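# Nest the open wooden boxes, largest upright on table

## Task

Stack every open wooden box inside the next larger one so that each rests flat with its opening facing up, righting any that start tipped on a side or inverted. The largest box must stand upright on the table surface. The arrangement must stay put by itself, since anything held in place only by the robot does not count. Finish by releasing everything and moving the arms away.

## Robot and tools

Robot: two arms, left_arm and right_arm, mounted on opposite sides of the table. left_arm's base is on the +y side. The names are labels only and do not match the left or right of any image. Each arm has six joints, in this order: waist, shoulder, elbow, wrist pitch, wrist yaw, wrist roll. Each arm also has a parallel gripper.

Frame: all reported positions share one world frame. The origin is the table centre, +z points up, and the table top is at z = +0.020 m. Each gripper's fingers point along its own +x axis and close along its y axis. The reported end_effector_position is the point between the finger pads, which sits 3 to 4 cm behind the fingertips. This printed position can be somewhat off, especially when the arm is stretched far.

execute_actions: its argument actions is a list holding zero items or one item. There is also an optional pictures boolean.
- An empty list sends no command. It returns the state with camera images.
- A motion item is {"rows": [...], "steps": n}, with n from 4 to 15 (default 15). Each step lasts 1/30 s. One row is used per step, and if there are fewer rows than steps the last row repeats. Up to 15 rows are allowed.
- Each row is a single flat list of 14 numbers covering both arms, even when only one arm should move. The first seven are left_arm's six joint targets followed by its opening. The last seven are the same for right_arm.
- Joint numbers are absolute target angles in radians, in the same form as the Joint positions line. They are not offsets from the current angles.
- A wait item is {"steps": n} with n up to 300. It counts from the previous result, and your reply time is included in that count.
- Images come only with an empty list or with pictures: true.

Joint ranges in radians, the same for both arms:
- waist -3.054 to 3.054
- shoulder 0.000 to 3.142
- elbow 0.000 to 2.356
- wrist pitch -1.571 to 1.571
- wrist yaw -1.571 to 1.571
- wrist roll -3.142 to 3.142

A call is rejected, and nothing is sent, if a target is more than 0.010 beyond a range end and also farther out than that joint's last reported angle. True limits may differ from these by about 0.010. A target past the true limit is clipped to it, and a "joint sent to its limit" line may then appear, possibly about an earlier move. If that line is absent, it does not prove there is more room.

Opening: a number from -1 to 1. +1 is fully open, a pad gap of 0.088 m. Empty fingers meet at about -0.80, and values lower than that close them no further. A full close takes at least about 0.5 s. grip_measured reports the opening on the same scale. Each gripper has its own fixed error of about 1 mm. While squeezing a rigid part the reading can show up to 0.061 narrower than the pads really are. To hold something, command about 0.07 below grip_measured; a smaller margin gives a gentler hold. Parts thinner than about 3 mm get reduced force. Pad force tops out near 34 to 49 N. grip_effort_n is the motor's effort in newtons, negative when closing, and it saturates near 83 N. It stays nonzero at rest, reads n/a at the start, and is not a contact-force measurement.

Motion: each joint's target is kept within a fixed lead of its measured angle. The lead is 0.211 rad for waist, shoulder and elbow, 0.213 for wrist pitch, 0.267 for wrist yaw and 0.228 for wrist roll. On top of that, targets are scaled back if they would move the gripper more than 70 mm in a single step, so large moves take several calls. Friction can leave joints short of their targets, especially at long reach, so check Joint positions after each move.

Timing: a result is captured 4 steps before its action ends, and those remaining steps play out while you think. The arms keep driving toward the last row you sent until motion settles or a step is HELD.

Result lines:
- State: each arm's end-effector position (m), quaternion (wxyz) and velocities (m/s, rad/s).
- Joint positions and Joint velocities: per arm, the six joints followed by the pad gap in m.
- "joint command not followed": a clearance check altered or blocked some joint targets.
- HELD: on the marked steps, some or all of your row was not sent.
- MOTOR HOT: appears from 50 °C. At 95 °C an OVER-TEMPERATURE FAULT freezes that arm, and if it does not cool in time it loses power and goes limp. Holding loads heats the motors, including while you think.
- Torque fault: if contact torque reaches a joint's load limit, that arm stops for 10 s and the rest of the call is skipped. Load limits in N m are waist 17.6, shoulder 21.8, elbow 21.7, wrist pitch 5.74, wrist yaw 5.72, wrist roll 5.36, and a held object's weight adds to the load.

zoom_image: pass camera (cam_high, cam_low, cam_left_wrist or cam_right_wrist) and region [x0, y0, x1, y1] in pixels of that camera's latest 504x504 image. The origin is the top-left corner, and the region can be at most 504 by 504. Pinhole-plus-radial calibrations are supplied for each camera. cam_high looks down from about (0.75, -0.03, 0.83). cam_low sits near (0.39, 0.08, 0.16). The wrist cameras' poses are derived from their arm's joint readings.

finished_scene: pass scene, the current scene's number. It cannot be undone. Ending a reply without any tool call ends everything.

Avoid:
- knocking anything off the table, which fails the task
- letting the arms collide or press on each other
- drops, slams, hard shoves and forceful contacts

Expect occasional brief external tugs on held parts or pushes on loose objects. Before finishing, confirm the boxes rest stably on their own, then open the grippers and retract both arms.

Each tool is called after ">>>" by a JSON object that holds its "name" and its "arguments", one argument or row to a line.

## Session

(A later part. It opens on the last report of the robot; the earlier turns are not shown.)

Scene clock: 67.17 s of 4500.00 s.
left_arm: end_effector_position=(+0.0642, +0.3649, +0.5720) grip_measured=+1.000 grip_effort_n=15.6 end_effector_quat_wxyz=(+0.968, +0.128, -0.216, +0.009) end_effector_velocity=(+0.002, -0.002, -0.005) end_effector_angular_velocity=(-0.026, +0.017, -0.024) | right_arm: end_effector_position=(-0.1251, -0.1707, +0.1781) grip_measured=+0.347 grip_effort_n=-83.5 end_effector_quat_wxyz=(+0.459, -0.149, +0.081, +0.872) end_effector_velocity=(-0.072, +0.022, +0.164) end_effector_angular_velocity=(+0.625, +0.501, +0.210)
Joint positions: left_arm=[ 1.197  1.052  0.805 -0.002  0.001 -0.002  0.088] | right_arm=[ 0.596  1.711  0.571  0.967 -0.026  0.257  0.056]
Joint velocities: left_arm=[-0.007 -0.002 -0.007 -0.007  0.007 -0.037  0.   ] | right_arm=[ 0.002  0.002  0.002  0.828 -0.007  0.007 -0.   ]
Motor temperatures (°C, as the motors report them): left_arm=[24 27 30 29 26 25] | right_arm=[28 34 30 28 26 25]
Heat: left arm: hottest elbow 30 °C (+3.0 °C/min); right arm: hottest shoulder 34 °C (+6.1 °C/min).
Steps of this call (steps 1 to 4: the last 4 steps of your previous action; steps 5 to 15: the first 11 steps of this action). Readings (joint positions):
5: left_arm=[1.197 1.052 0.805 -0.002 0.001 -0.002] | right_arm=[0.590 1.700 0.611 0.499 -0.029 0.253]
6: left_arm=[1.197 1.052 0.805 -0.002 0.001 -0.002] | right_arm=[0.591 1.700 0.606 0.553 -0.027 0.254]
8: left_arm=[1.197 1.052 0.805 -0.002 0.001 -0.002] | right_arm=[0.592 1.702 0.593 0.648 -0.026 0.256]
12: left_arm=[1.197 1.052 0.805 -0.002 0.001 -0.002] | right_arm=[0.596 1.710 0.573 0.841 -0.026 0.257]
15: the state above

>>> {"name": "execute_actions", "arguments": {
  "actions": [
    {"rows":[[1.2,1.0,0.8,0,0,0,1,0.6,2.13,0.56,1.33,-0.02,0.26,0.27]],"steps":15}
  ]
}}

>>> {"name": "execute_actions", "arguments": {
  "actions": [
    {"rows":[[1.2,1.0,0.8,0,0,0,1,0.6,2.14,0.56,1.36,-0.02,0.26,0.27]],"steps":15}
  ],
  "pictures": true
}}

Scene clock: 67.67 s of 4500.00 s.
left_arm: end_effector_position=(+0.0642, +0.3649, +0.5720) grip_measured=+1.000 grip_effort_n=15.1 end_effector_quat_wxyz=(+0.968, +0.128, -0.216, +0.009) end_effector_velocity=(+0.002, +0.001, -0.003) end_effector_angular_velocity=(-0.009, +0.011, +0.004) | right_arm: end_effector_position=(-0.1010, -0.1658, +0.0908) grip_measured=+0.347 grip_effort_n=-83.5 end_effector_quat_wxyz=(+0.463, -0.174, +0.093, +0.864) end_effector_velocity=(+0.031, -0.013, -0.075) end_effector_angular_velocity=(-0.081, -0.062, -0.004)
Joint positions: left_arm=[ 1.197  1.052  0.805 -0.002  0.001 -0.002  0.088] | right_arm=[ 0.597  2.096  0.56   1.305 -0.025  0.258  0.056]
Joint velocities: left_arm=[-0.002  0.002 -0.002 -0.007 -0.007 -0.007  0.   ] | right_arm=[-0.002  0.286 -0.027  0.212 -0.022 -0.007 -0.   ]
Motor temperatures (°C, as the motors report them): left_arm=[24 27 30 29 26 25] | right_arm=[28 34 30 28 26 25]
Heat: left arm: hottest elbow 30 °C (+3.0 °C/min); right arm: hottest shoulder 34 °C (+6.0 °C/min).
Steps of this call (steps 1 to 4: the last 4 steps of your previous action; steps 5 to 15: the first 11 steps of this action). Readings (joint positions):
5: left_arm=[1.197 1.052 0.805 -0.002 0.001 -0.002] | right_arm=[0.597 1.731 0.569 1.056 -0.025 0.258]
6: left_arm=[1.197 1.052 0.805 -0.002 0.001 -0.002] | right_arm=[0.597 1.770 0.572 1.127 -0.025 0.258]
8: left_arm=[1.197 1.052 0.805 -0.002 0.001 -0.002] | right_arm=[0.597 1.859 0.577 1.207 -0.025 0.258]
12: left_arm=[1.197 1.052 0.805 -0.002 0.001 -0.002] | right_arm=[0.597 2.036 0.569 1.282 -0.025 0.258]
15: the state above

Scene clock: 68.17 s of 4500.00 s.
left_arm: end_effector_position=(+0.0642, +0.3649, +0.5720) grip_measured=+1.000 grip_effort_n=15.1 end_effector_quat_wxyz=(+0.968, +0.128, -0.216, +0.009) end_effector_velocity=(+0.001, -0.002, -0.000) end_effector_angular_velocity=(-0.002, +0.000, -0.012) | right_arm: end_effector_position=(-0.1006, -0.1656, +0.0883) grip_measured=+0.347 grip_effort_n=-83.5 end_effector_quat_wxyz=(+0.462, -0.166, +0.089, +0.867) end_effector_velocity=(-0.001, +0.000, +0.003) end_effector_angular_velocity=(+0.022, -0.006, +0.017)
Joint positions: left_arm=[ 1.197  1.052  0.805 -0.002  0.001 -0.002  0.088] | right_arm=[ 0.597  2.128  0.56   1.356 -0.025  0.258  0.056]
Joint velocities: left_arm=[-0.002  0.002 -0.002  0.007  0.007 -0.007  0.   ] | right_arm=[-0.002  0.002 -0.002  0.022 -0.007 -0.022  0.   ]
Motor temperatures (°C, as the motors report them): left_arm=[24 27 30 29 26 25] | right_arm=[28 34 30 28 26 25]
Heat: left arm: hottest elbow 30 °C (+3.0 °C/min); right arm: hottest shoulder 34 °C (+6.1 °C/min).
Steps of this call (steps 1 to 4: the last 4 steps of your previous action; steps 5 to 15: the first 11 steps of this action). Readings (joint positions):
5: left_arm=[1.197 1.052 0.805 -0.002 0.001 -0.002] | right_arm=[0.597 2.112 0.560 1.328 -0.025 0.258]
6: left_arm=[1.197 1.052 0.805 -0.002 0.001 -0.002] | right_arm=[0.597 2.116 0.560 1.337 -0.025 0.258]
8: left_arm=[1.197 1.052 0.805 -0.002 0.001 -0.002] | right_arm=[0.597 2.122 0.560 1.345 -0.025 0.258]
12: left_arm=[1.197 1.052 0.805 -0.002 0.001 -0.002] | right_arm=[0.597 2.127 0.560 1.354 -0.025 0.258]
15: the state above
camera_calibration (this result's frames):
cam_left_wrist: T_world_to_cam=[[0.110664, -0.959708, -0.258292, 0.507064], [0.0929635, 0.268745, -0.958715, 0.478101], [0.989501, 0.0820835, 0.118958, -0.0871094], [0, 0, 0, 1]] pos_world=[-0.0143649, 0.365296, 0.599695]
cam_right_wrist: T_world_to_cam=[[0.813895, 0.580118, 0.0322081, 0.189364], [0.380248, -0.489928, -0.784463, 0.0576513], [-0.439302, 0.650718, -0.619338, 0.200537], [0, 0, 0, 1]] pos_world=[-0.0879478, -0.212101, 0.163326]

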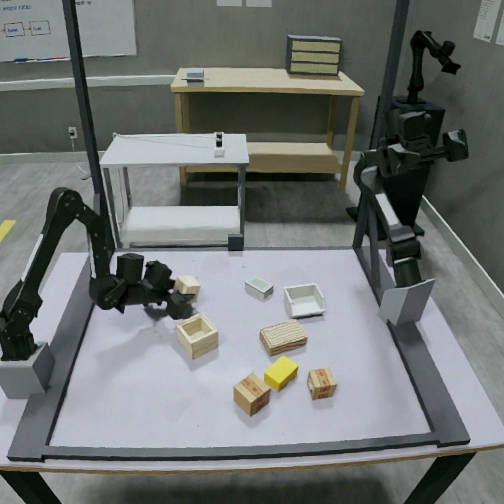

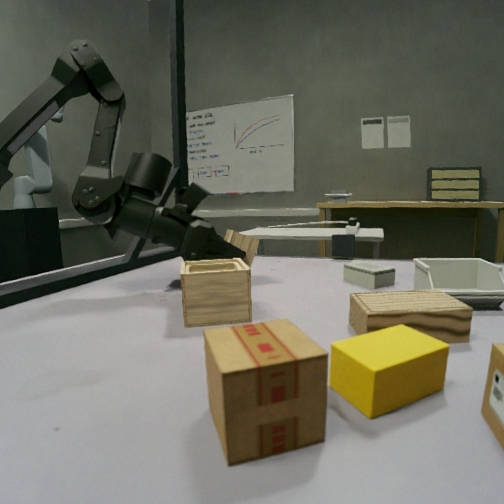

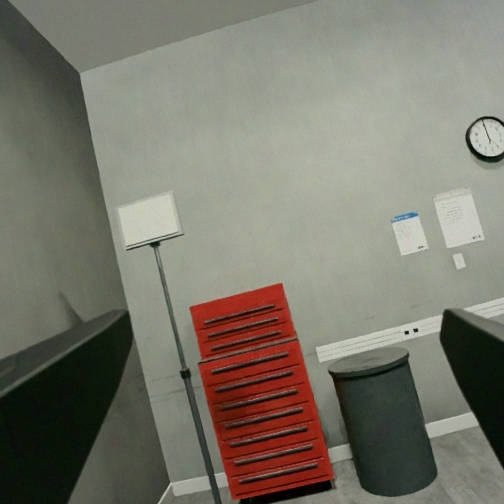

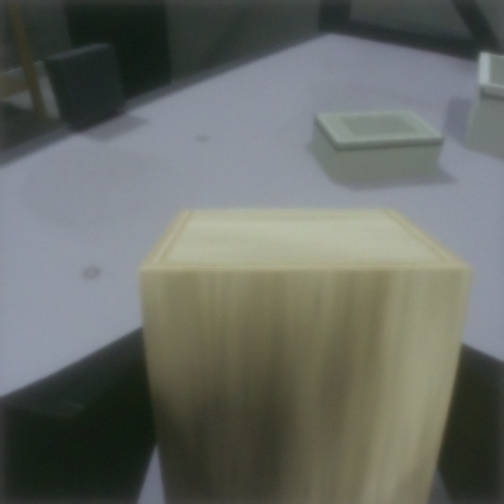

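>>> {"name": "execute_actions", "arguments": {
  "actions": [
    {"rows":[[1.2,1.0,0.8,0,0,0,1,0.6,2.2,0.56,1.43,-0.02,0.26,0.27]],"steps":15}
  ],
  "pictures": true
}}

Scene clock: 68.67 s of 4500.00 s.
left_arm: end_effector_position=(+0.0642, +0.3649, +0.5720) grip_measured=+1.000 grip_effort_n=15.1 end_effector_quat_wxyz=(+0.968, +0.128, -0.216, +0.009) end_effector_velocity=(-0.003, +0.000, -0.001) end_effector_angular_velocity=(-0.008, -0.003, +0.001) | right_arm: end_effector_position=(-0.0975, -0.1661, +0.0799) grip_measured=+0.347 grip_effort_n=-83.5 end_effector_quat_wxyz=(+0.461, -0.161, +0.086, +0.868) end_effector_velocity=(+0.003, +0.001, -0.001) end_effector_angular_velocity=(+0.009, -0.017, +0.007)
Joint positions: left_arm=[ 1.197  1.052  0.805 -0.002  0.001 -0.002  0.088] | right_arm=[ 0.597  2.186  0.561  1.425 -0.025  0.258  0.056]
Joint velocities: left_arm=[-0.002 -0.012 -0.002 -0.007 -0.007 -0.007  0.   ] | right_arm=[-0.007  0.007 -0.002  0.007 -0.007 -0.022 -0.   ]
Motor temperatures (°C, as the motors report them): left_arm=[24 27 30 29 26 25] | right_arm=[28 34 30 28 26 25]
Heat: left arm: hottest elbow 30 °C (+3.0 °C/min); right arm: hottest shoulder 34 °C (+6.0 °C/min).
Steps of this call (steps 1 to 4: the last 4 steps of your previous action; steps 5 to 15: the first 11 steps of this action). Readings (joint positions):
5: left_arm=[1.197 1.052 0.805 -0.002 0.001 -0.002] | right_arm=[0.597 2.135 0.560 1.367 -0.025 0.258]
6: left_arm=[1.197 1.052 0.805 -0.002 0.001 -0.002] | right_arm=[0.597 2.146 0.561 1.390 -0.025 0.258]
8: left_arm=[1.197 1.052 0.805 -0.002 0.001 -0.002] | right_arm=[0.597 2.166 0.561 1.402 -0.025 0.258]
12: left_arm=[1.197 1.052 0.805 -0.002 0.001 -0.002] | right_arm=[0.597 2.185 0.561 1.419 -0.025 0.258]
15: the state above
camera_calibration (this result's frames):
cam_left_wrist: T_world_to_cam=[[0.110664, -0.959708, -0.258292, 0.507064], [0.0929635, 0.268745, -0.958715, 0.478101], [0.989501, 0.0820835, 0.118958, -0.0871094], [0, 0, 0, 1]] pos_world=[-0.0143649, 0.365296, 0.599695]
cam_right_wrist: T_world_to_cam=[[0.812389, 0.582254, 0.0316874, 0.187658], [0.375949, -0.481454, -0.791748, 0.0511964], [-0.445742, 0.65512, -0.610026, 0.196402], [0, 0, 0, 1]] pos_world=[-0.0841541, -0.213283, 0.154398]

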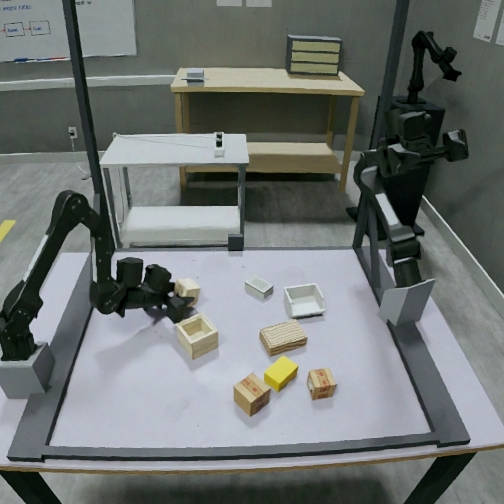

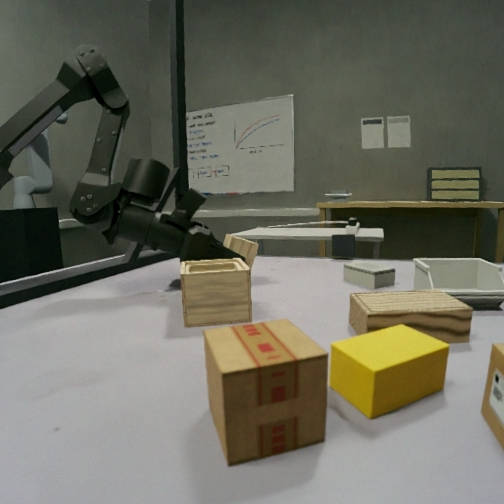

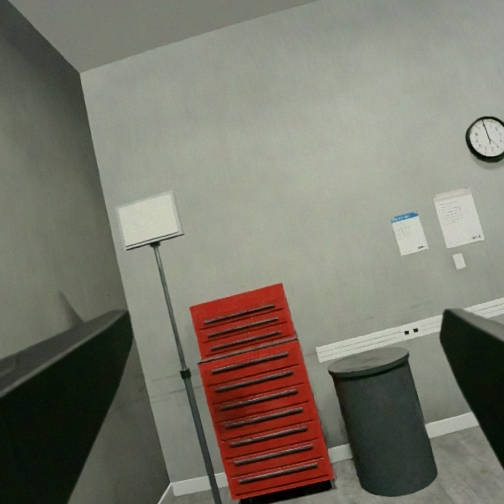

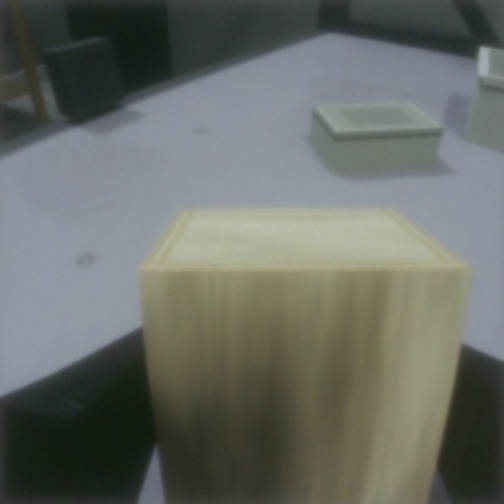

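>>> {"name": "execute_actions", "arguments": {
  "actions": [
    {"rows":[[1.2,1.0,0.8,0,0,0,1,0.6,2.26,0.56,1.5,-0.02,0.26,0.27]],"steps":15}
  ],
  "pictures": true
}}

Scene clock: 69.17 s of 4500.00 s.
left_arm: end_effector_position=(+0.0642, +0.3649, +0.5720) grip_measured=+1.000 grip_effort_n=15.1 end_effector_quat_wxyz=(+0.968, +0.128, -0.216, +0.009) end_effector_velocity=(+0.002, +0.003, -0.002) end_effector_angular_velocity=(-0.002, +0.007, +0.023) | right_arm: end_effector_position=(-0.0936, -0.1674, +0.0709) grip_measured=+0.347 grip_effort_n=-83.5 end_effector_quat_wxyz=(+0.460, -0.157, +0.084, +0.870) end_effector_velocity=(+0.001, -0.001, -0.002) end_effector_angular_velocity=(+0.004, -0.008, -0.002)
Joint positions: left_arm=[ 1.197  1.052  0.805 -0.002  0.001 -0.002  0.088] | right_arm=[ 0.597  2.246  0.561  1.495 -0.025  0.258  0.056]
Joint velocities: left_arm=[-0.002  0.002 -0.002 -0.007 -0.022  0.007  0.   ] | right_arm=[ 0.002  0.007 -0.002  0.007  0.007 -0.007 -0.   ]
Motor temperatures (°C, as the motors report them): left_arm=[24 27 30 29 26 25] | right_arm=[28 34 30 28 26 25]
Heat: left arm: hottest elbow 30 °C (+3.0 °C/min); right arm: hottest shoulder 34 °C (+6.1 °C/min).
Steps of this call (steps 1 to 4: the last 4 steps of your previous action; steps 5 to 15: the first 11 steps of this action). Readings (joint positions):
5: left_arm=[1.197 1.052 0.805 -0.002 0.001 -0.002] | right_arm=[0.597 2.194 0.561 1.437 -0.025 0.258]
6: left_arm=[1.197 1.052 0.805 -0.002 0.001 -0.002] | right_arm=[0.597 2.206 0.561 1.459 -0.025 0.258]
8: left_arm=[1.197 1.052 0.805 -0.002 0.001 -0.002] | right_arm=[0.597 2.226 0.561 1.472 -0.025 0.258]
12: left_arm=[1.197 1.052 0.805 -0.002 0.001 -0.002] | right_arm=[0.597 2.245 0.561 1.489 -0.025 0.258]
15: the state above
camera_calibration (this result's frames):
cam_left_wrist: T_world_to_cam=[[0.110664, -0.959708, -0.258292, 0.507064], [0.0929635, 0.268745, -0.958715, 0.478101], [0.989501, 0.0820835, 0.118958, -0.0871094], [0, 0, 0, 1]] pos_world=[-0.0143649, 0.365296, 0.599695]
cam_right_wrist: T_world_to_cam=[[0.811158, 0.583989, 0.0312871, 0.185732], [0.372399, -0.474529, -0.797585, 0.0432371], [-0.450934, 0.658619, -0.602395, 0.193062], [0, 0, 0, 1]] pos_world=[-0.0797011, -0.215102, 0.144974]

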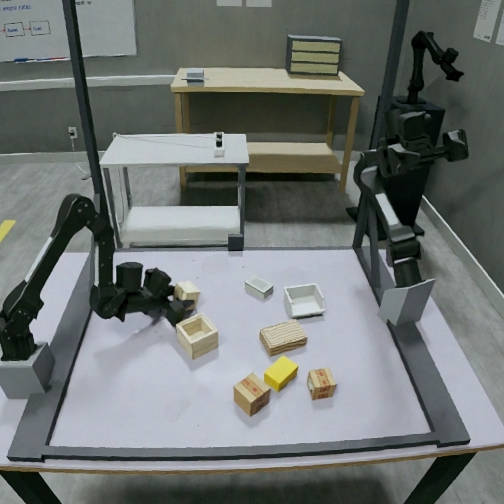

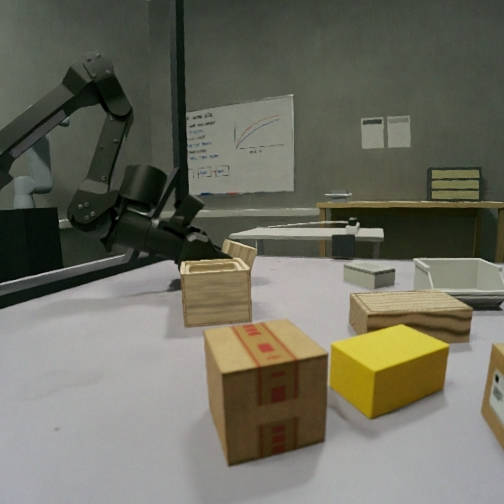

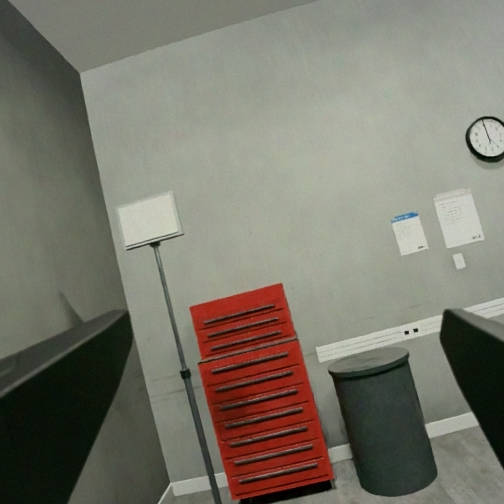

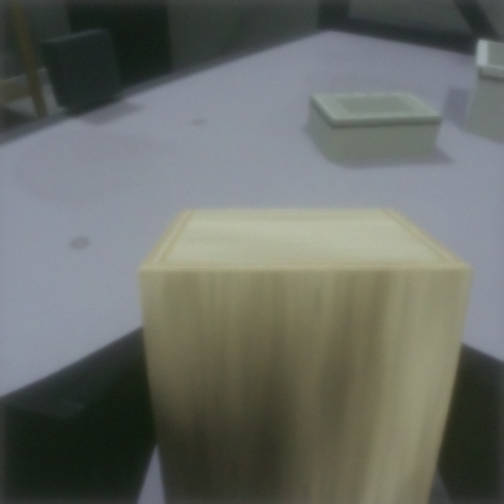

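>>> {"name": "execute_actions", "arguments": {
  "actions": [
    {"rows":[[1.2,1.0,0.8,0,0,0,1,0.6,2.28,0.56,1.52,-0.02,0.26,0.27],[1.2,1.0,0.8,0,0,0,1,0.6,2.28,0.56,1.52,-0.02,0.26,0.27],[1.2,1.0,0.8,0,0,0,1,0.6,2.28,0.56,1.52,-0.02,0.26,0.27],[1.2,1.0,0.8,0,0,0,1,0.6,2.28,0.56,1.52,-0.02,0.26,0.27],[1.2,1.0,0.8,0,0,0,1,0.6,2.28,0.56,1.52,-0.02,0.26,0.27],[1.2,1.0,0.8,0,0,0,1,0.6,2.28,0.56,1.52,-0.02,0.26,0.27],[1.2,1.0,0.8,0,0,0,1,0.6,2.28,0.56,1.52,-0.02,0.26,0.27],[1.2,1.0,0.8,0,0,0,1,0.6,2.28,0.56,1.52,-0.02,0.26,0.45],[1.2,1.0,0.8,0,0,0,1,0.6,2.28,0.56,1.52,-0.02,0.26,0.6],[1.2,1.0,0.8,0,0,0,1,0.6,2.28,0.56,1.52,-0.02,0.26,0.8]],"steps":15}
  ]
}}

>>> {"name": "execute_actions", "arguments": {
  "actions": [
    {"rows":[[1.2,1.0,0.8,0,0,0,1,0.6,1.9,0.56,1.3,-0.02,0.26,1]],"steps":15}
  ]
}}

>>> {"name": "execute_actions", "arguments": {
  "actions": [
    {"rows":[[1.2,1.0,0.8,0,0,0,1,0.55,1.7,1.3,0.0,-0.1,0.1,1]],"steps":15}
  ]
}}

>>> {"name": "execute_actions", "arguments": {
  "actions": [
    {"rows":[[1.2,1.0,0.8,0,0,0,1,0.51,2.0,1.9,-1.2,-0.234,-0.085,1]],"steps":15}
  ]
}}

>>> {"name": "execute_actions", "arguments": {
  "actions": [
    {"rows":[[1.2,1.0,0.8,0,0,0,1,0.511,2.21,1.945,-1.345,-0.234,-0.085,1]],"steps":15}
  ]
}}

>>> {"name": "execute_actions", "arguments": {
  "actions": [
    {"rows":[[1.2,1.0,0.8,0,0,0,1,0.511,2.21,1.945,-1.345,-0.234,-0.085,1]],"steps":15}
  ],
  "pictures": true
}}

Scene clock: 69.87 s of 4500.00 s.
left_arm: end_effector_position=(+0.0642, +0.3649, +0.5720) grip_measured=+1.000 grip_effort_n=15.6 end_effector_quat_wxyz=(+0.968, +0.128, -0.216, +0.009) end_effector_velocity=(+0.000, +0.001, -0.002) end_effector_angular_velocity=(-0.012, +0.004, +0.012) | right_arm: end_effector_position=(-0.0918, -0.1681, +0.0672) grip_measured=+0.543 grip_effort_n=19.8 end_effector_quat_wxyz=(+0.460, -0.156, +0.084, +0.870) end_effector_velocity=(-0.003, -0.001, +0.002) end_effector_angular_velocity=(+0.001, +0.019, +0.019)
Joint positions: left_arm=[ 1.197  1.052  0.805 -0.002  0.001 -0.002  0.088] | right_arm=[ 0.597  2.268  0.561  1.518 -0.025  0.258  0.066]
Joint velocities: left_arm=[-0.007 -0.002 -0.002 -0.007 -0.022 -0.007  0.   ] | right_arm=[-0.002  0.002 -0.002  0.022 -0.022  0.007  0.106]
Motor temperatures (°C, as the motors report them): left_arm=[24 27 30 29 26 25] | right_arm=[28 34 30 28 26 25]
Heat: left arm: hottest elbow 30 °C (+3.0 °C/min); right arm: hottest shoulder 34 °C (+6.0 °C/min).
Steps of this call (steps 1 to 4: the last 4 steps of your previous action; steps 5 to 10: the robot went on to your last target; steps 11 to 21: the first 11 steps of this action). Readings (joint positions):
11: left_arm=[1.197 1.052 0.805 -0.002 0.001 -0.002] | right_arm=[0.597 2.250 0.561 1.500 -0.025 0.258]
12: left_arm=[1.197 1.052 0.805 -0.002 0.001 -0.002] | right_arm=[0.597 2.254 0.561 1.507 -0.025 0.258]
14: left_arm=[1.197 1.052 0.805 -0.002 0.001 -0.002] | right_arm=[0.597 2.261 0.561 1.510 -0.025 0.258]
18: left_arm=[1.197 1.052 0.805 -0.002 0.001 -0.002] | right_arm=[0.597 2.268 0.561 1.515 -0.025 0.258]
21: the state above

Scene clock: 70.37 s of 4500.00 s.
left_arm: end_effector_position=(+0.0642, +0.3649, +0.5720) grip_measured=+1.000 grip_effort_n=15.1 end_effector_quat_wxyz=(+0.968, +0.128, -0.216, +0.009) end_effector_velocity=(-0.000, +0.001, -0.003) end_effector_angular_velocity=(+0.005, +0.006, +0.009) | right_arm: end_effector_position=(-0.1275, -0.1620, +0.1637) grip_measured=+0.986 grip_effort_n=18.4 end_effector_quat_wxyz=(+0.448, -0.091, +0.052, +0.888) end_effector_velocity=(-0.004, -0.005, +0.015) end_effector_angular_velocity=(-0.049, -0.045, -0.005)
Joint positions: left_arm=[ 1.197  1.052  0.805 -0.002  0.001 -0.002  0.088] | right_arm=[ 0.597  1.92   0.565  1.318 -0.025  0.258  0.087]
Joint velocities: left_arm=[-0.002 -0.007 -0.007 -0.007 -0.007  0.007  0.   ] | right_arm=[ 0.002 -0.149 -0.002 -0.212 -0.007 -0.007  0.005]
Motor temperatures (°C, as the motors report them): left_arm=[24 27 30 29 26 25] | right_arm=[28 34 30 28 26 25]
Heat: left arm: hottest elbow 30 °C (+3.0 °C/min); right arm: hottest shoulder 34 °C (+6.1 °C/min).
Steps of this call (steps 1 to 4: the last 4 steps of your previous action; steps 5 to 15: the first 11 steps of this action). Readings (joint positions):
5: left_arm=[1.197 1.052 0.805 -0.002 0.001 -0.002] | right_arm=[0.597 2.250 0.561 1.493 -0.025 0.258]
6: left_arm=[1.197 1.052 0.805 -0.002 0.001 -0.002] | right_arm=[0.597 2.214 0.559 1.423 -0.025 0.258]
8: left_arm=[1.197 1.052 0.805 -0.002 0.001 -0.002] | right_arm=[0.597 2.130 0.556 1.373 -0.025 0.258]
12: left_arm=[1.197 1.052 0.805 -0.002 0.001 -0.002] | right_arm=[0.597 1.963 0.561 1.336 -0.025 0.258]
15: the state above

Scene clock: 70.87 s of 4500.00 s.
left_arm: end_effector_position=(+0.0642, +0.3649, +0.5720) grip_measured=+1.000 grip_effort_n=15.6 end_effector_quat_wxyz=(+0.968, +0.128, -0.216, +0.009) end_effector_velocity=(+0.003, +0.002, -0.007) end_effector_angular_velocity=(-0.010, +0.025, +0.008) | right_arm: end_effector_position=(-0.1887, -0.1151, +0.2843) grip_measured=+0.998 grip_effort_n=18.4 end_effector_quat_wxyz=(+0.423, -0.069, -0.039, +0.903) end_effector_velocity=(-0.198, +0.135, +0.358) end_effector_angular_velocity=(+0.245, +0.004, +0.098)
Joint positions: left_arm=[ 1.197  1.052  0.805 -0.002  0.001 -0.002  0.088] | right_arm=[ 0.556  1.73   0.927  0.893 -0.086  0.118  0.088]
Joint velocities: left_arm=[-0.002 -0.002 -0.007 -0.022 -0.007 -0.007  0.   ] | right_arm=[-0.046 -0.193  1.429 -1.414 -0.081 -0.139  0.   ]
Motor temperatures (°C, as the motors report them): left_arm=[24 27 30 29 26 25] | right_arm=[28 34 30 28 26 25]
Heat: left arm: hottest elbow 30 °C (+3.0 °C/min); right arm: hottest shoulder 34 °C (+6.0 °C/min).
Steps of this call (steps 1 to 4: the last 4 steps of your previous action; steps 5 to 15: the first 11 steps of this action). Readings (joint positions):
5: left_arm=[1.197 1.052 0.805 -0.002 0.001 -0.002] | right_arm=[0.596 1.904 0.572 1.285 -0.027 0.247]
6: left_arm=[1.197 1.052 0.805 -0.002 0.001 -0.002] | right_arm=[0.592 1.886 0.588 1.240 -0.035 0.225]
8: left_arm=[1.197 1.052 0.805 -0.002 0.001 -0.002] | right_arm=[0.581 1.843 0.640 1.185 -0.051 0.191]
12: left_arm=[1.197 1.052 0.805 -0.002 0.001 -0.002] | right_arm=[0.563 1.761 0.789 1.037 -0.075 0.140]
15: the state above

Scene clock: 71.37 s of 4500.00 s.
left_arm: end_effector_position=(+0.0642, +0.3649, +0.5720) grip_measured=+1.000 grip_effort_n=15.1 end_effector_quat_wxyz=(+0.968, +0.128, -0.216, +0.009) end_effector_velocity=(+0.001, +0.001, -0.001) end_effector_angular_velocity=(-0.009, +0.006, +0.003) | right_arm: end_effector_position=(-0.2404, -0.0317, +0.2850) grip_measured=+0.998 grip_effort_n=18.4 end_effector_quat_wxyz=(+0.381, -0.234, -0.036, +0.894) end_effector_velocity=(-0.086, +0.039, +0.170) end_effector_angular_velocity=(-0.253, -0.242, -0.002)
Joint positions: left_arm=[ 1.197  1.052  0.805 -0.002  0.001 -0.002  0.088] | right_arm=[ 0.511  1.993  1.613  0.169 -0.221 -0.073  0.088]
Joint velocities: left_arm=[-0.002  0.002  0.002 -0.007 -0.007 -0.007  0.   ] | right_arm=[-0.007  0.129  1.233 -1.458 -0.066 -0.095 -0.   ]
Motor temperatures (°C, as the motors report them): left_arm=[24 27 30 29 26 25] | right_arm=[28 34 30 28 26 25]
Heat: left arm: hottest elbow 30 °C (+3.0 °C/min); right arm: hottest shoulder 34 °C (+6.1 °C/min).
Steps of this call (steps 1 to 4: the last 4 steps of your previous action; steps 5 to 15: the first 11 steps of this action). Readings (joint positions):
5: left_arm=[1.197 1.052 0.805 -0.002 0.001 -0.002] | right_arm=[0.550 1.730 1.163 0.656 -0.109 0.082]
6: left_arm=[1.197 1.052 0.805 -0.002 0.001 -0.002] | right_arm=[0.544 1.755 1.219 0.626 -0.143 0.040]
8: left_arm=[1.197 1.052 0.805 -0.002 0.001 -0.002] | right_arm=[0.531 1.822 1.327 0.534 -0.178 -0.011]
12: left_arm=[1.197 1.052 0.805 -0.002 0.001 -0.002] | right_arm=[0.514 1.955 1.497 0.323 -0.211 -0.060]
15: the state above

Scene clock: 71.87 s of 4500.00 s.
left_arm: end_effector_position=(+0.0642, +0.3649, +0.5720) grip_measured=+1.000 grip_effort_n=15.1 end_effector_quat_wxyz=(+0.968, +0.128, -0.216, +0.009) end_effector_velocity=(+0.001, +0.001, -0.003) end_effector_angular_velocity=(-0.023, +0.016, -0.000) | right_arm: end_effector_position=(-0.2181, -0.0303, +0.2079) grip_measured=+0.998 grip_effort_n=17.9 end_effector_quat_wxyz=(+0.371, -0.410, +0.097, +0.828) end_effector_velocity=(+0.230, -0.134, -0.435) end_effector_angular_velocity=(-1.543, -1.004, -0.490)
Joint positions: left_arm=[ 1.197  1.052  0.805 -0.002  0.001 -0.002  0.088] | right_arm=[ 0.511  2.172  1.919 -0.422 -0.228 -0.082  0.088]
Joint velocities: left_arm=[-0.002 -0.002  0.002 -0.022 -0.007 -0.022  0.   ] | right_arm=[-0.007  0.408  0.002 -1.502 -0.007 -0.007  0.   ]
Motor temperatures (°C, as the motors report them): left_arm=[24 27 30 29 26 25] | right_arm=[28 34 30 28 26 25]
Heat: left arm: hottest elbow 30 °C (+3.0 °C/min); right arm: hottest shoulder 34 °C (+6.0 °C/min).
Steps of this call (steps 1 to 4: the last 4 steps of your previous action; steps 5 to 15: the first 11 steps of this action). Readings (joint positions):
5: left_arm=[1.197 1.052 0.805 -0.002 0.001 -0.002] | right_arm=[0.511 2.004 1.827 -0.056 -0.227 -0.080]
6: left_arm=[1.197 1.052 0.805 -0.002 0.001 -0.002] | right_arm=[0.511 2.014 1.863 -0.077 -0.228 -0.081]
8: left_arm=[1.197 1.052 0.805 -0.002 0.001 -0.002] | right_arm=[0.511 2.041 1.903 -0.135 -0.228 -0.081]
12: left_arm=[1.197 1.052 0.805 -0.002 0.001 -0.002] | right_arm=[0.511 2.119 1.917 -0.274 -0.228 -0.081]
15: the state above

Scene clock: 72.37 s of 4500.00 s.
left_arm: end_effector_position=(+0.0642, +0.3649, +0.5720) grip_measured=+1.000 grip_effort_n=15.6 end_effector_quat_wxyz=(+0.968, +0.128, -0.216, +0.009) end_effector_velocity=(-0.001, -0.002, -0.001) end_effector_angular_velocity=(-0.002, -0.004, -0.013) | right_arm: end_effector_position=(-0.1274, -0.1394, +0.1457) grip_measured=+0.998 grip_effort_n=18.4 end_effector_quat_wxyz=(+0.321, -0.641, +0.302, +0.628) end_effector_velocity=(+0.165, -0.258, +0.001) end_effector_angular_velocity=(-1.168, -0.734, -0.364)
Joint positions: left_arm=[ 1.197  1.052  0.805 -0.002  0.001 -0.002  0.088] | right_arm=[ 0.511  2.2    1.937 -1.159 -0.229 -0.083  0.088]
Joint velocities: left_arm=[-0.002 -0.007 -0.007  0.007  0.007 -0.007  0.   ] | right_arm=[-0.002 -0.002 -0.002 -1.429 -0.022 -0.007 -0.   ]
Motor temperatures (°C, as the motors report them): left_arm=[24 27 30 29 26 25] | right_arm=[28 34 30 28 26 25]
Heat: left arm: hottest elbow 30 °C (+2.0 °C/min); right arm: hottest shoulder 34 °C (+6.1 °C/min).
Steps of this call (steps 1 to 4: the last 4 steps of your previous action; steps 5 to 15: the first 11 steps of this action). Readings (joint positions):
5: left_arm=[1.197 1.052 0.805 -0.002 0.001 -0.002] | right_arm=[0.511 2.200 1.921 -0.671 -0.228 -0.083]
6: left_arm=[1.197 1.052 0.805 -0.002 0.001 -0.002] | right_arm=[0.511 2.200 1.925 -0.719 -0.228 -0.083]
8: left_arm=[1.197 1.052 0.805 -0.002 0.001 -0.002] | right_arm=[0.511 2.200 1.933 -0.815 -0.229 -0.083]
12: left_arm=[1.197 1.052 0.805 -0.002 0.001 -0.002] | right_arm=[0.511 2.200 1.937 -1.012 -0.229 -0.083]
15: the state above
camera_calibration (this result's frames):
cam_left_wrist: T_world_to_cam=[[0.110664, -0.959708, -0.258292, 0.507064], [0.0929635, 0.268745, -0.958715, 0.478101], [0.989501, 0.0820835, 0.118958, -0.0871094], [0, 0, 0, 1]] pos_world=[-0.0143649, 0.365296, 0.599695]
cam_right_wrist: T_world_to_cam=[[0.76433, 0.644557, 0.0185768, 0.198762], [0.612795, -0.73503, 0.290194, -0.035401], [0.200701, -0.21042, -0.956788, 0.217972], [0, 0, 0, 1]] pos_world=[-0.173973, -0.108268, 0.215134]

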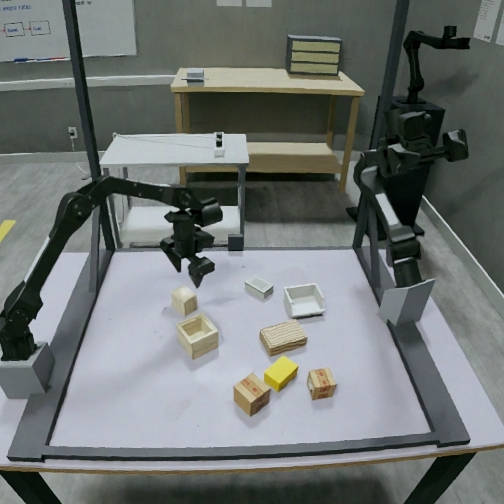

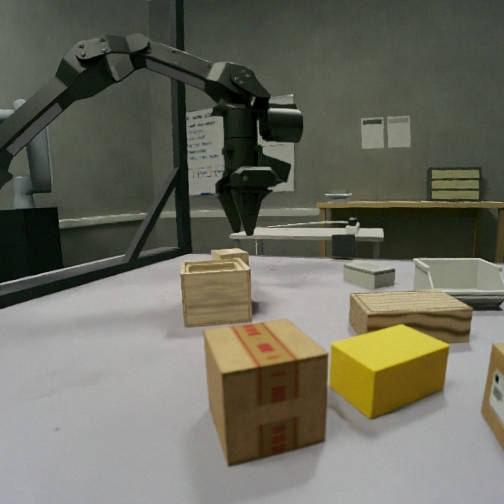

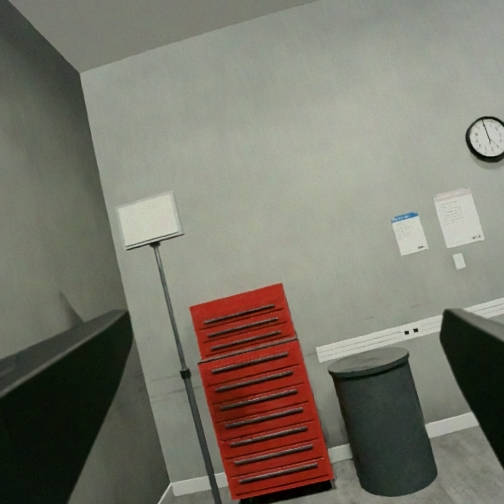

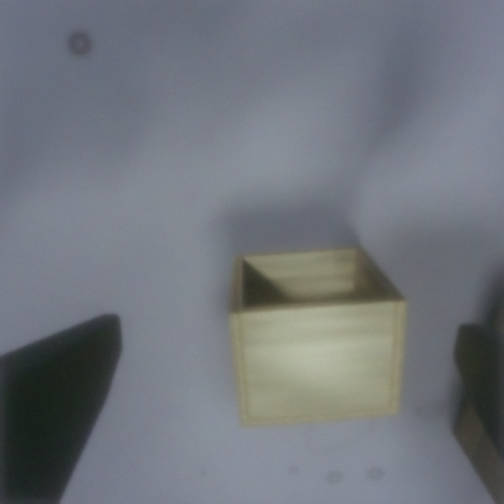

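>>> {"name": "execute_actions", "arguments": {
  "actions": [],
  "pictures": true
}}

Scene clock: 72.50 s of 4500.00 s.
left_arm: end_effector_position=(+0.0642, +0.3649, +0.5720) grip_measured=+1.000 grip_effort_n=15.6 end_effector_quat_wxyz=(+0.968, +0.128, -0.216, +0.009) end_effector_velocity=(+0.002, +0.001, -0.003) end_effector_angular_velocity=(-0.022, +0.011, -0.002) | right_arm: end_effector_position=(-0.1128, -0.1626, +0.1475) grip_measured=+0.998 grip_effort_n=17.9 end_effector_quat_wxyz=(+0.307, -0.673, +0.333, +0.584) end_effector_velocity=(+0.049, -0.082, +0.013) end_effector_angular_velocity=(-0.364, -0.230, -0.126)
Joint positions: left_arm=[ 1.197  1.052  0.805 -0.002  0.001 -0.002  0.088] | right_arm=[ 0.511  2.2    1.937 -1.288 -0.229 -0.083  0.088]
Joint velocities: left_arm=[-0.002  0.002 -0.002 -0.007 -0.007 -0.022  0.   ] | right_arm=[-0.002 -0.002 -0.002 -0.447 -0.007  0.007 -0.   ]
Motor temperatures (°C, as the motors report them): left_arm=[24 27 30 29 26 25] | right_arm=[28 34 30 28 26 25]
Heat: left arm: hottest elbow 30 °C (+2.0 °C/min); right arm: hottest shoulder 34 °C (+6.1 °C/min).
Kept back: nothing.
Steps of this call (steps 1 to 4: the last 4 steps of your previous action). Readings (joint positions):
1: left_arm=[1.197 1.052 0.805 -0.002 0.001 -0.002] | right_arm=[0.511 2.200 1.937 -1.206 -0.229 -0.083]
2: left_arm=[1.197 1.052 0.805 -0.002 0.001 -0.002] | right_arm=[0.511 2.200 1.937 -1.244 -0.229 -0.083]
4: the state above
camera_calibration (this result's frames):
cam_left_wrist: T_world_to_cam=[[0.110664, -0.959708, -0.258292, 0.507064], [0.0929635, 0.268745, -0.958715, 0.478101], [0.989501, 0.0820835, 0.118958, -0.0871094], [0, 0, 0, 1]] pos_world=[-0.0143649, 0.365296, 0.599695]
cam_right_wrist: T_world_to_cam=[[0.784574, 0.620014, 0.00517283, 0.20286], [0.565007, -0.718353, 0.405878, -0.0817022], [0.255366, -0.315518, -0.913913, 0.194579], [0, 0, 0, 1]] pos_world=[-0.162685, -0.123074, 0.20994]

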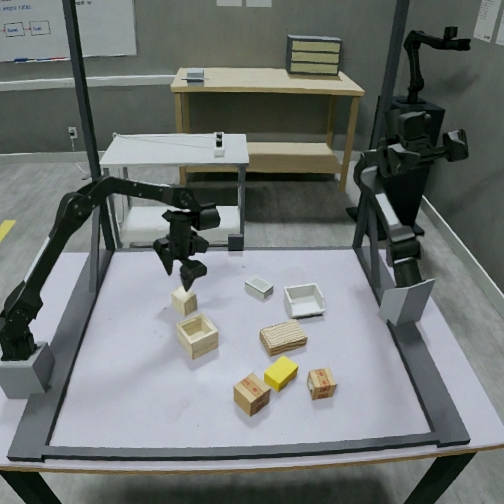

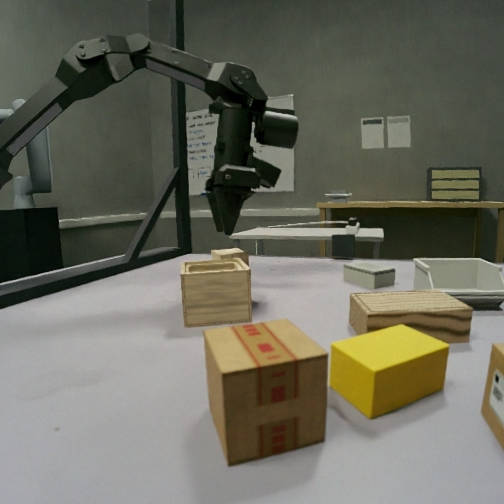

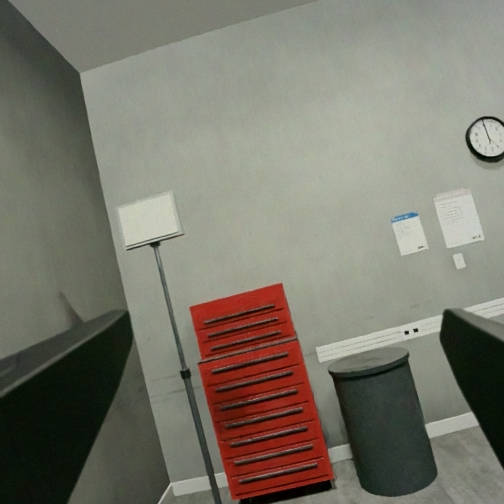

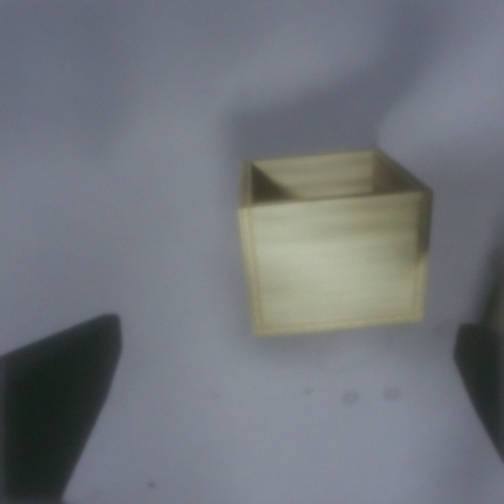

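>>> {"name": "execute_actions", "arguments": {
  "actions": [
    {"rows":[[1.2,1.0,0.8,0,0,0,1,0.55,2.235,1.9,-1.3,-0.234,-0.085,1]],"steps":15}
  ]
}}

>>> {"name": "execute_actions", "arguments": {
  "actions": [
    {"rows":[[1.2,1.0,0.8,0,0,0,1,0.55,2.235,1.9,-1.3,-0.234,-0.085,1]],"steps":8}
  ],
  "pictures": true
}}

Scene clock: 73.07 s of 4500.00 s.
left_arm: end_effector_position=(+0.0642, +0.3649, +0.5720) grip_measured=+1.000 grip_effort_n=15.1 end_effector_quat_wxyz=(+0.968, +0.128, -0.216, +0.009) end_effector_velocity=(+0.001, +0.000, +0.000) end_effector_angular_velocity=(-0.008, -0.003, +0.001) | right_arm: end_effector_position=(-0.1163, -0.1803, +0.1310) grip_measured=+0.998 grip_effort_n=17.9 end_effector_quat_wxyz=(+0.286, -0.695, +0.339, +0.566) end_effector_velocity=(-0.000, -0.004, -0.000) end_effector_angular_velocity=(-0.019, +0.010, -0.017)
Joint positions: left_arm=[ 1.197  1.052  0.805 -0.002  0.001 -0.002  0.088] | right_arm=[ 0.549  2.221  1.913 -1.304 -0.23  -0.083  0.088]
Joint velocities: left_arm=[-0.002  0.002 -0.002  0.007 -0.007 -0.007  0.   ] | right_arm=[-0.002 -0.002 -0.007 -0.007 -0.022  0.007 -0.   ]
Motor temperatures (°C, as the motors report them): left_arm=[24 27 30 29 26 25] | right_arm=[28 34 30 28 26 25]
Heat: left arm: hottest elbow 30 °C (+2.0 °C/min); right arm: hottest shoulder 34 °C (+5.1 °C/min).
Steps of this call (steps 1 to 6: the robot went on to your last target; steps 7 to 17: the first 11 steps of this action). Readings (joint positions):
7: left_arm=[1.197 1.052 0.805 -0.002 0.001 -0.002] | right_arm=[0.512 2.201 1.936 -1.334 -0.229 -0.083]
8: left_arm=[1.197 1.052 0.805 -0.002 0.001 -0.002] | right_arm=[0.515 2.202 1.933 -1.326 -0.229 -0.083]
10: left_arm=[1.197 1.052 0.805 -0.002 0.001 -0.002] | right_arm=[0.528 2.207 1.928 -1.313 -0.229 -0.083]
14: left_arm=[1.197 1.052 0.805 -0.002 0.001 -0.002] | right_arm=[0.547 2.218 1.916 -1.306 -0.230 -0.083]
17: the state above

Scene clock: 73.33 s of 4500.00 s.
left_arm: end_effector_position=(+0.0642, +0.3649, +0.5720) grip_measured=+1.000 grip_effort_n=15.1 end_effector_quat_wxyz=(+0.968, +0.128, -0.216, +0.009) end_effector_velocity=(+0.002, +0.002, -0.005) end_effector_angular_velocity=(-0.010, +0.020, +0.007) | right_arm: end_effector_position=(-0.1164, -0.1801, +0.1309) grip_measured=+0.998 grip_effort_n=18.4 end_effector_quat_wxyz=(+0.286, -0.695, +0.339, +0.566) end_effector_velocity=(+0.003, -0.001, -0.001) end_effector_angular_velocity=(-0.006, -0.012, +0.003)
Joint positions: left_arm=[ 1.197  1.052  0.805 -0.002  0.001 -0.002  0.088] | right_arm=[ 0.549  2.221  1.912 -1.302 -0.23  -0.083  0.088]
Joint velocities: left_arm=[-0.002 -0.002 -0.002 -0.022 -0.007 -0.007  0.   ] | right_arm=[-0.002  0.002 -0.002 -0.007  0.007 -0.007 -0.   ]
Motor temperatures (°C, as the motors report them): left_arm=[24 27 30 29 26 25] | right_arm=[28 34 30 28 26 25]
Heat: left arm: hottest elbow 30 °C (+2.0 °C/min); right arm: hottest shoulder 34 °C (+5.1 °C/min).
Steps of this call (steps 1 to 4: the last 4 steps of your previous action; steps 5 to 8: the first 4 steps of this action). Readings (joint positions):
5: left_arm=[1.197 1.052 0.805 -0.002 0.001 -0.002] | right_arm=[0.549 2.221 1.912 -1.302 -0.230 -0.083]
6: left_arm=[1.197 1.052 0.805 -0.002 0.001 -0.002] | right_arm=[0.549 2.221 1.912 -1.302 -0.230 -0.083]
8: the state above
camera_calibration (this result's frames):
cam_left_wrist: T_world_to_cam=[[0.110664, -0.959708, -0.258292, 0.507064], [0.0929635, 0.268745, -0.958715, 0.478101], [0.989501, 0.0820835, 0.118958, -0.0871094], [0, 0, 0, 1]] pos_world=[-0.0143649, 0.365296, 0.599695]
cam_right_wrist: T_world_to_cam=[[0.771296, 0.636432, -0.00753952, 0.219691], [0.565741, -0.6801, 0.466263, -0.0864036], [0.291617, -0.363892, -0.884614, 0.166459], [0, 0, 0, 1]] pos_world=[-0.169107, -0.138008, 0.189195]

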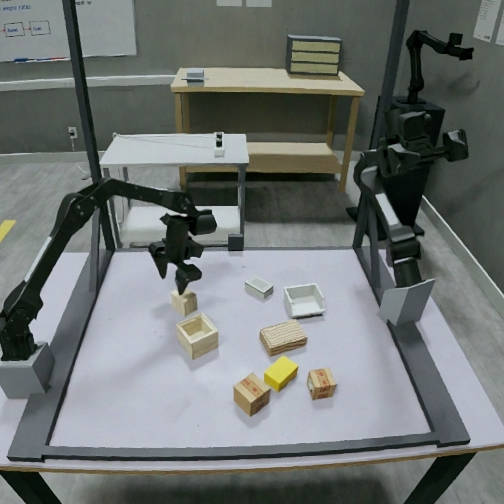

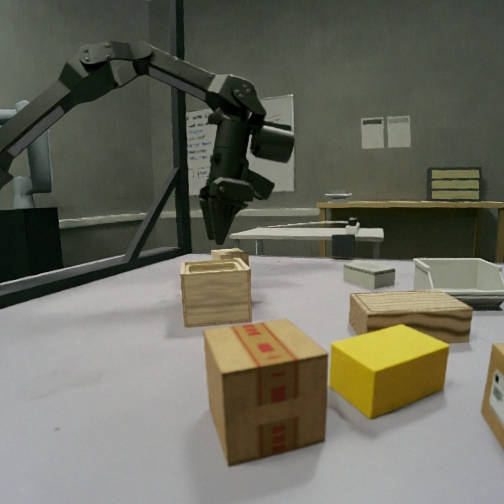

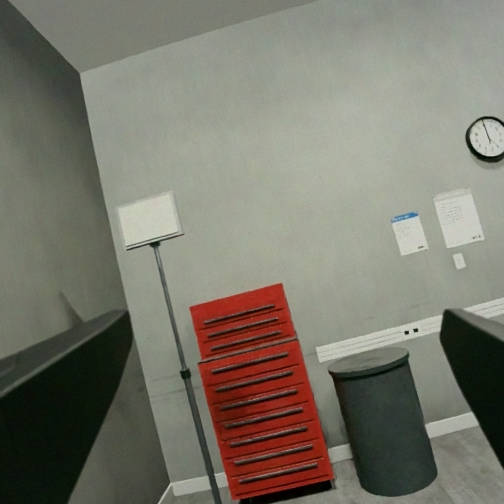

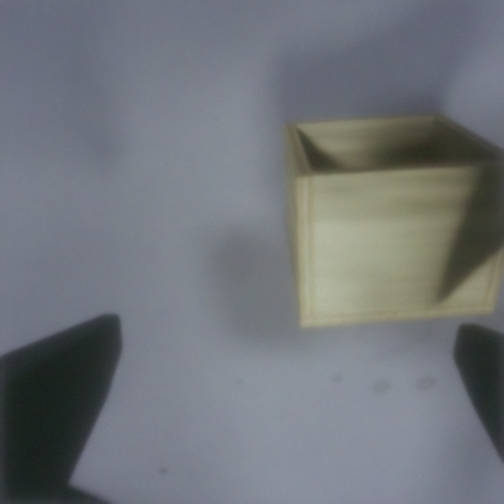

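>>> {"name": "execute_actions", "arguments": {
  "actions": [
    {"rows":[[1.2,1.0,0.8,0,0,0,1,0.522,2.27,1.96,-1.31,-0.234,-0.1,1]],"steps":15}
  ]
}}

>>> {"name": "execute_actions", "arguments": {
  "actions": [
    {"rows":[[1.2,1.0,0.8,0,0,0,1,0.522,2.31,1.91,-1.22,-0.234,-0.1,1]],"steps":15}
  ],
  "pictures": true
}}

Scene clock: 74.10 s of 4500.00 s.
left_arm: end_effector_position=(+0.0642, +0.3649, +0.5720) grip_measured=+1.000 grip_effort_n=15.1 end_effector_quat_wxyz=(+0.968, +0.128, -0.216, +0.009) end_effector_velocity=(-0.003, +0.004, +0.002) end_effector_angular_velocity=(-0.004, -0.009, +0.023) | right_arm: end_effector_position=(-0.1093, -0.1675, +0.1285) grip_measured=+0.998 grip_effort_n=18.4 end_effector_quat_wxyz=(+0.291, -0.691, +0.343, +0.566) end_effector_velocity=(-0.007, +0.004, +0.006) end_effector_angular_velocity=(+0.005, +0.034, +0.021)
Joint positions: left_arm=[ 1.197  1.052  0.805 -0.002  0.001 -0.002  0.088] | right_arm=[ 0.521  2.253  1.947 -1.307 -0.23  -0.097  0.088]
Joint velocities: left_arm=[ 0.002 -0.007  0.002 -0.007 -0.022  0.007  0.   ] | right_arm=[-0.002  0.002  0.032 -0.007 -0.022 -0.022 -0.   ]
Motor temperatures (°C, as the motors report them): left_arm=[24 27 30 29 26 25] | right_arm=[28 34 30 28 26 25]
Heat: left arm: hottest elbow 30 °C (+2.0 °C/min); right arm: hottest shoulder 34 °C (+5.1 °C/min).
Steps of this call (steps 1 to 4: the last 4 steps of your previous action; steps 5 to 12: the robot went on to your last target; steps 13 to 23: the first 11 steps of this action). Readings (joint positions):
13: left_arm=[1.197 1.052 0.805 -0.002 0.001 -0.002] | right_arm=[0.549 2.223 1.914 -1.303 -0.230 -0.085]
14: left_arm=[1.197 1.052 0.805 -0.002 0.001 -0.002] | right_arm=[0.546 2.228 1.921 -1.305 -0.230 -0.089]
16: left_arm=[1.197 1.052 0.805 -0.002 0.001 -0.002] | right_arm=[0.538 2.240 1.934 -1.305 -0.230 -0.093]
20: left_arm=[1.197 1.052 0.805 -0.002 0.001 -0.002] | right_arm=[0.523 2.252 1.943 -1.307 -0.230 -0.096]
23: the state above

Scene clock: 74.60 s of 4500.00 s.
left_arm: end_effector_position=(+0.0642, +0.3649, +0.5720) grip_measured=+1.000 grip_effort_n=15.1 end_effector_quat_wxyz=(+0.968, +0.128, -0.216, +0.009) end_effector_velocity=(+0.001, -0.001, -0.002) end_effector_angular_velocity=(-0.006, +0.007, -0.000) | right_arm: end_effector_position=(-0.1066, -0.1592, +0.1030) grip_measured=+0.998 grip_effort_n=18.4 end_effector_quat_wxyz=(+0.292, -0.689, +0.340, +0.569) end_effector_velocity=(-0.004, +0.005, +0.000) end_effector_angular_velocity=(+0.027, +0.025, -0.001)
Joint positions: left_arm=[ 1.197  1.052  0.805 -0.002  0.001 -0.002  0.088] | right_arm=[ 0.521  2.297  1.921 -1.227 -0.23  -0.098  0.088]
Joint velocities: left_arm=[-0.007 -0.002 -0.002 -0.007 -0.007 -0.007  0.   ] | right_arm=[-0.002 -0.007 -0.007  0.037 -0.007  0.007 -0.   ]
Motor temperatures (°C, as the motors report them): left_arm=[24 27 30 29 26 25] | right_arm=[28 34 30 28 26 25]
Heat: left arm: hottest elbow 30 °C (+2.0 °C/min); right arm: hottest shoulder 34 °C (+5.0 °C/min).
Steps of this call (steps 1 to 4: the last 4 steps of your previous action; steps 5 to 15: the first 11 steps of this action). Readings (joint positions):
5: left_arm=[1.197 1.052 0.805 -0.002 0.001 -0.002] | right_arm=[0.521 2.256 1.949 -1.304 -0.230 -0.098]
6: left_arm=[1.197 1.052 0.805 -0.002 0.001 -0.002] | right_arm=[0.521 2.260 1.947 -1.281 -0.230 -0.098]
8: left_arm=[1.197 1.052 0.805 -0.002 0.001 -0.002] | right_arm=[0.521 2.273 1.942 -1.249 -0.230 -0.098]
12: left_arm=[1.197 1.052 0.805 -0.002 0.001 -0.002] | right_arm=[0.521 2.294 1.924 -1.232 -0.230 -0.098]
15: the state above
camera_calibration (this result's frames):
cam_left_wrist: T_world_to_cam=[[0.110664, -0.959708, -0.258292, 0.507064], [0.0929635, 0.268745, -0.958715, 0.478101], [0.989501, 0.0820835, 0.118958, -0.0871094], [0, 0, 0, 1]] pos_world=[-0.0143649, 0.365296, 0.599695]
cam_right_wrist: T_world_to_cam=[[0.777814, 0.628475, -0.00507907, 0.197825], [0.561928, -0.691789, 0.453504, -0.0656447], [0.281502, -0.355596, -0.89124, 0.147442], [0, 0, 0, 1]] pos_world=[-0.158489, -0.117311, 0.162181]

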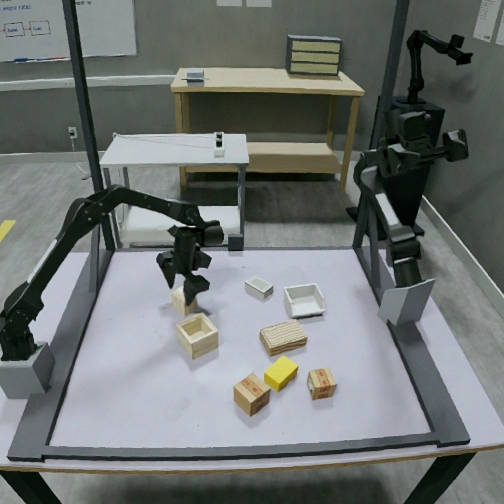

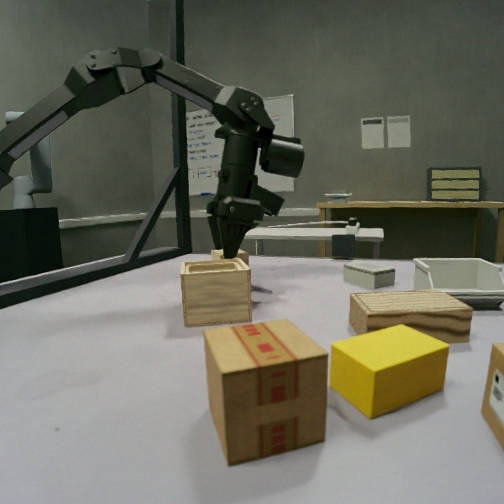

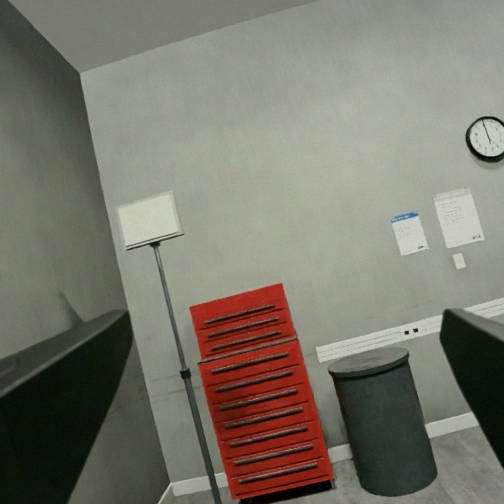

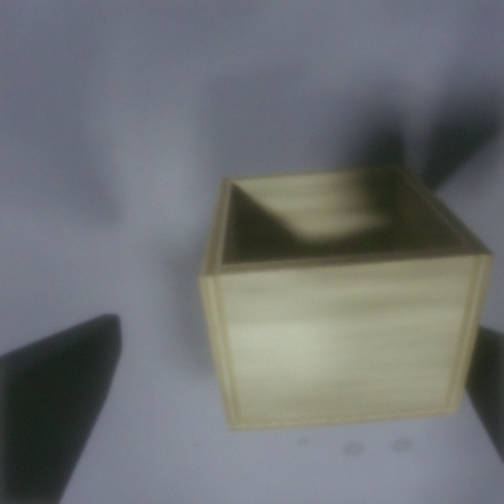

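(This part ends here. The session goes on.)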